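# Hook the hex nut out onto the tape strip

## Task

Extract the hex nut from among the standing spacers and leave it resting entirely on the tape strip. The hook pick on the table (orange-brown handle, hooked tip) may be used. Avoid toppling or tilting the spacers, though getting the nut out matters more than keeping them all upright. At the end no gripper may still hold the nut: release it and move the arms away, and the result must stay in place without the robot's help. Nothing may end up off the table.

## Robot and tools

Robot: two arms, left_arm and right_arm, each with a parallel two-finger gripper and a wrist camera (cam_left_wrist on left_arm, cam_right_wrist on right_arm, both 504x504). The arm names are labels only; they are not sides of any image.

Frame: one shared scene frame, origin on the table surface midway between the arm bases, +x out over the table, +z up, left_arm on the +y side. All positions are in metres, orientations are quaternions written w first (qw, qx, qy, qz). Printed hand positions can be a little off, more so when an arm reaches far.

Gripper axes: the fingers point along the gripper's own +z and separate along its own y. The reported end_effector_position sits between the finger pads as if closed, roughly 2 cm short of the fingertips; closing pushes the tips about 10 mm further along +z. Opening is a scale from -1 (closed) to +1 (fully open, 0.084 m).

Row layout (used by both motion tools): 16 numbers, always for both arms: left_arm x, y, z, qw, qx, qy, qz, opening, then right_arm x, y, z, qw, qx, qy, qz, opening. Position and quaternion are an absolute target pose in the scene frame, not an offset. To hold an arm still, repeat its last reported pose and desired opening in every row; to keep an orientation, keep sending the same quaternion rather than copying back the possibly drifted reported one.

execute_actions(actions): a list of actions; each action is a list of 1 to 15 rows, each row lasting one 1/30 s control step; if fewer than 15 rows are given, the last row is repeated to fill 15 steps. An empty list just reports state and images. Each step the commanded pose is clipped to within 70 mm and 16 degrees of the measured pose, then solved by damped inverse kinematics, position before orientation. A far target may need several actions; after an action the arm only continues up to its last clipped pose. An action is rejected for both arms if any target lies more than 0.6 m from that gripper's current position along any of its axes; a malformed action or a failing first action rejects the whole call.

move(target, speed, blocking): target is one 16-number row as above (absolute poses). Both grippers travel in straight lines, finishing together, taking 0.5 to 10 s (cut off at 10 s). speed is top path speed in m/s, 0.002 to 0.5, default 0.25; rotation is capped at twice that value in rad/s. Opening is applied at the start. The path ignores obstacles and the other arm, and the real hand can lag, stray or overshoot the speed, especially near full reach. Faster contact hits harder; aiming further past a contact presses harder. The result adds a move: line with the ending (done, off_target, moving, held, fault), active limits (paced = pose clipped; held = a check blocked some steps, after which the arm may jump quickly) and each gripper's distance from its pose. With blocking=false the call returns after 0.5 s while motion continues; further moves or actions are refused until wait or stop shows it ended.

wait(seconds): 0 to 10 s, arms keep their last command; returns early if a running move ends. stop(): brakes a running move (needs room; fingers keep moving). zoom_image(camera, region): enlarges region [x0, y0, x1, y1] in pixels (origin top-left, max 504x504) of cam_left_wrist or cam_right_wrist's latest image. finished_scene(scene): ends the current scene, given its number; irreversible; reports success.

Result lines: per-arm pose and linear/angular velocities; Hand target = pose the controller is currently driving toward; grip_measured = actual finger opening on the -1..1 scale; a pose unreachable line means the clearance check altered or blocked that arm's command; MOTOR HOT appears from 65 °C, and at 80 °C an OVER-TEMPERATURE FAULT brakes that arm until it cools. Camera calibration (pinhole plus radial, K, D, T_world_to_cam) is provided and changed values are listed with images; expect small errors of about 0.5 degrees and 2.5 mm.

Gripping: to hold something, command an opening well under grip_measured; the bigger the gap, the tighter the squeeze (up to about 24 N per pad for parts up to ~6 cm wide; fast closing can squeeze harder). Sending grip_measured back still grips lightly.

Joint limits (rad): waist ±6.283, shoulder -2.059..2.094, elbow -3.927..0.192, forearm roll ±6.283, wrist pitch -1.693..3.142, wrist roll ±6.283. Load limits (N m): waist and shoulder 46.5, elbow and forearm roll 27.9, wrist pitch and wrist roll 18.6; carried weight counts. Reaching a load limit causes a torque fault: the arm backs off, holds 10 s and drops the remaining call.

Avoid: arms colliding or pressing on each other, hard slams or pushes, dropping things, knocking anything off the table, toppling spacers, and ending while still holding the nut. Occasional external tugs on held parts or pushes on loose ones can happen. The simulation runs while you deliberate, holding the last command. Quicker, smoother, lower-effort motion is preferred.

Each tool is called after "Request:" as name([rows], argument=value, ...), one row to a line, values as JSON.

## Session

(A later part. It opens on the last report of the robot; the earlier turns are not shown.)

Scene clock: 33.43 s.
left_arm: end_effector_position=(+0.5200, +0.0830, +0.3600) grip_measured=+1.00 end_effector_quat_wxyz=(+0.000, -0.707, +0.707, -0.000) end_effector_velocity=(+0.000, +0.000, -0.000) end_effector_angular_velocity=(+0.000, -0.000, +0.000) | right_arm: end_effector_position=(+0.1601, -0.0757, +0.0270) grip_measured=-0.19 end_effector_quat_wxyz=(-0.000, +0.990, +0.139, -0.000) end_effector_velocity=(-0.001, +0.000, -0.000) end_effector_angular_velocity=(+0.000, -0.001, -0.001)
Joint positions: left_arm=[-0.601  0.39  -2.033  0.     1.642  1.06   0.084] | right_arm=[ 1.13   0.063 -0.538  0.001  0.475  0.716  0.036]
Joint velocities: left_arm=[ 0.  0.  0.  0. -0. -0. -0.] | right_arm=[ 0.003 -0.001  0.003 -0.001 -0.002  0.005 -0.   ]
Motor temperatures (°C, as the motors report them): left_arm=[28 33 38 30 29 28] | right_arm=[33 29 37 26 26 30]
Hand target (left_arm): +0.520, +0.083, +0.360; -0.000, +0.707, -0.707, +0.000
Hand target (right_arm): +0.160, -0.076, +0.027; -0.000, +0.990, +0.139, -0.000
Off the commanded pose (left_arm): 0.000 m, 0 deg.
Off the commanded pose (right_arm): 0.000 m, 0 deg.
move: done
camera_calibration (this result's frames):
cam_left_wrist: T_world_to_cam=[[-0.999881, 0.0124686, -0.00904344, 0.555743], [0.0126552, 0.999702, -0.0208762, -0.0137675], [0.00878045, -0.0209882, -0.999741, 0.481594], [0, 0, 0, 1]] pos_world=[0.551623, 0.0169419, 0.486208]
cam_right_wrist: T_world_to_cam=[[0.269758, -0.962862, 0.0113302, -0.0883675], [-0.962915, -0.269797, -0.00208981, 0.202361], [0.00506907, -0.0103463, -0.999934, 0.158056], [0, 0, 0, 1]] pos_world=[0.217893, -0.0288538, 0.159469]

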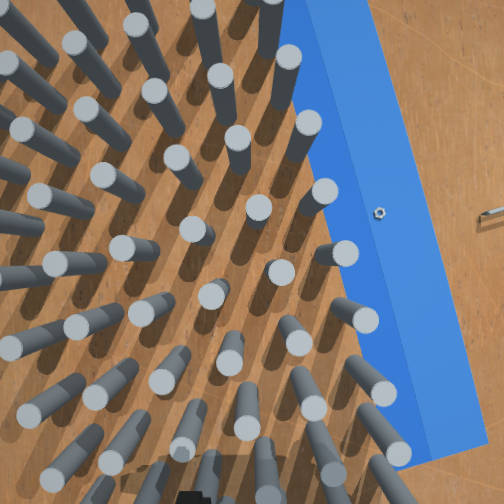

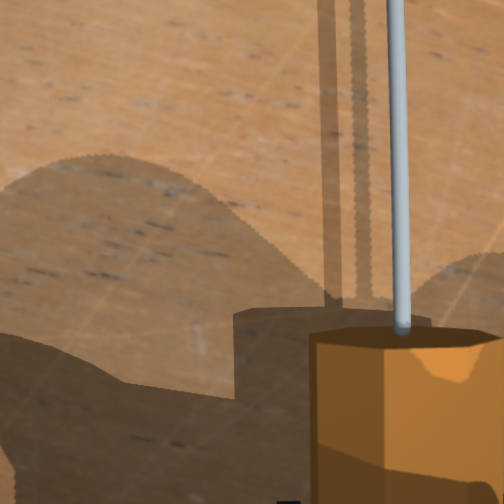

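Request:
move(target=[0.52,0.083,0.36,0,0.707,-0.707,0,1,0.16,-0.076,0.027,0,0.99,0.139,0,1])

Request:
move(target=[0.52,0.083,0.36,0,0.707,-0.707,0,1,0.16,-0.076,0.12,0,0.99,0.139,0,1])

Request:
finished_scene(scene=2)

Scene clock: 34.50 s.
left_arm: end_effector_position=(+0.5200, +0.0830, +0.3600) grip_measured=+1.00 end_effector_quat_wxyz=(+0.000, -0.707, +0.707, -0.000) end_effector_velocity=(+0.000, +0.000, +0.000) end_effector_angular_velocity=(+0.000, -0.001, +0.000) | right_arm: end_effector_position=(+0.1600, -0.0760, +0.0270) grip_measured=+1.00 end_effector_quat_wxyz=(-0.000, +0.990, +0.139, +0.000) end_effector_velocity=(+0.000, -0.000, -0.000) end_effector_angular_velocity=(+0.000, -0.000, -0.000)
Joint positions: left_arm=[-0.601  0.39  -2.033  0.     1.642  1.06   0.084] | right_arm=[ 1.13   0.062 -0.537  0.     0.475  0.717  0.084]
Joint velocities: left_arm=[ 0.    -0.001  0.     0.001 -0.001 -0.     0.   ] | right_arm=[-0.     0.     0.    -0.    -0.001  0.     0.   ]
Motor temperatures (°C, as the motors report them): left_arm=[28 33 38 30 29 28] | right_arm=[33 29 37 26 26 30]
Hand target (left_arm): +0.520, +0.083, +0.360; -0.000, +0.707, -0.707, -0.000
Hand target (right_arm): +0.160, -0.076, +0.027; +0.000, +0.990, +0.139, -0.000
Off the commanded pose (left_arm): 0.000 m, 0 deg.
Off the commanded pose (right_arm): 0.000 m, 0 deg.
move: done
camera_calibration (this result's frames):
cam_left_wrist: T_world_to_cam=[[-0.999881, 0.0124686, -0.00904334, 0.555743], [0.0126552, 0.999702, -0.0208762, -0.0137675], [0.00878035, -0.0209882, -0.999741, 0.481594], [0, 0, 0, 1]] pos_world=[0.551623, 0.0169419, 0.486208]
cam_right_wrist: T_world_to_cam=[[0.269694, -0.962871, 0.0120493, -0.0886317], [-0.962932, -0.269737, -0.0021181, 0.202203], [0.00528961, -0.0110314, -0.999925, 0.157922], [0, 0, 0, 1]] pos_world=[0.217776, -0.0290569, 0.159406]

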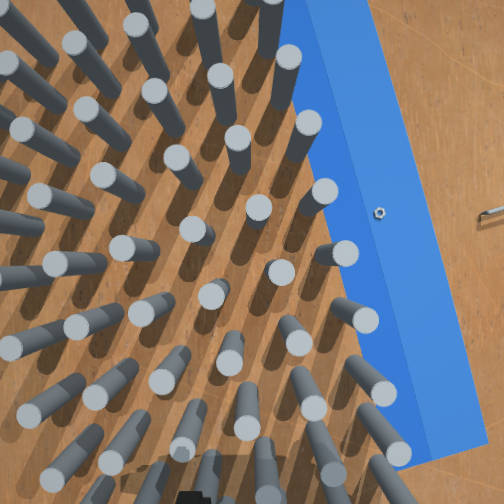

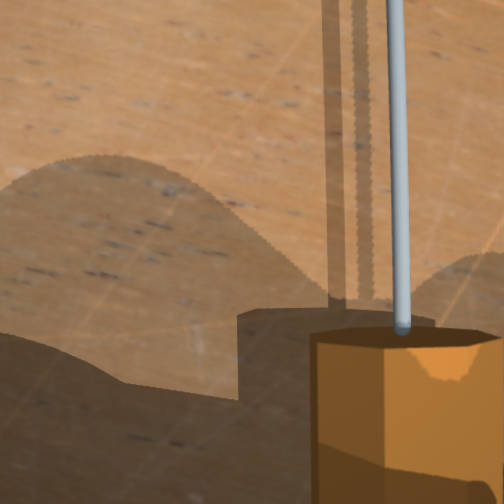

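Scene clock: 35.43 s.
left_arm: end_effector_position=(+0.5200, +0.0830, +0.3600) grip_measured=+1.00 end_effector_quat_wxyz=(+0.000, -0.707, +0.707, -0.000) end_effector_velocity=(-0.000, -0.000, -0.000) end_effector_angular_velocity=(-0.000, +0.000, -0.001) | right_arm: end_effector_position=(+0.1599, -0.0765, +0.1196) grip_measured=+1.00 end_effector_quat_wxyz=(+0.001, +0.990, +0.139, -0.000) end_effector_velocity=(+0.001, +0.001, +0.004) end_effector_angular_velocity=(+0.004, -0.003, +0.000)
Joint positions: left_arm=[-0.601  0.39  -2.033  0.     1.642  1.06   0.084] | right_arm=[ 1.13  -0.192 -0.6   -0.001  0.793  0.718  0.084]
Joint velocities: left_arm=[-0.  0. -0. -0. -0.  0.  0.] | right_arm=[ 0.    -0.008 -0.006 -0.     0.008 -0.    -0.   ]
Motor temperatures (°C, as the motors report them): left_arm=[28 33 38 30 29 28] | right_arm=[33 29 37 26 26 30]
Hand target (left_arm): +0.520, +0.083, +0.360; +0.000, +0.707, -0.707, -0.000
Hand target (right_arm): +0.160, -0.076, +0.120; +0.000, +0.990, +0.139, +0.000
Off the commanded pose (left_arm): 0.000 m, 0 deg.
Off the commanded pose (right_arm): 0.001 m, 0 deg.
move: done
camera_calibration (this result's frames):
cam_left_wrist: T_world_to_cam=[[-0.999881, 0.0124683, -0.00904367, 0.555743], [0.0126549, 0.999702, -0.0208764, -0.0137673], [0.00878068, -0.0209884, -0.999741, 0.481594], [0, 0, 0, 1]] pos_world=[0.551623, 0.0169419, 0.486208]
cam_right_wrist: T_world_to_cam=[[0.269218, -0.962987, 0.0133335, -0.0903227], [-0.963065, -0.269263, -0.0016631, 0.202161], [0.00519176, -0.0123933, -0.99991, 0.25037], [0, 0, 0, 1]] pos_world=[0.217711, -0.0294422, 0.251888]

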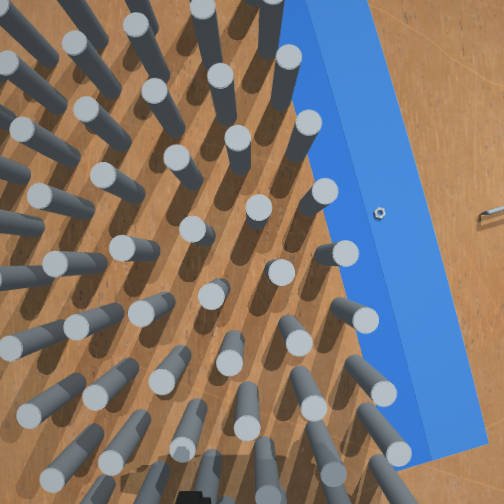

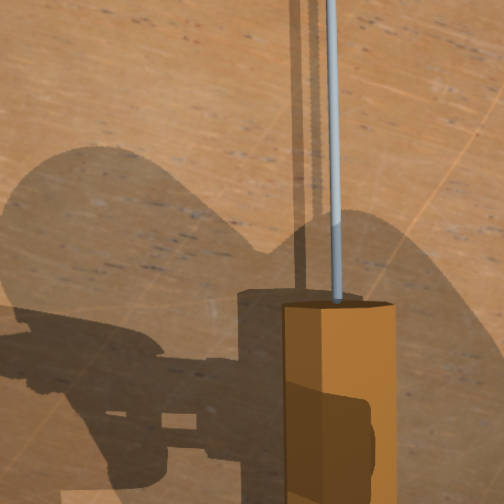

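The scene is finished: the task was done.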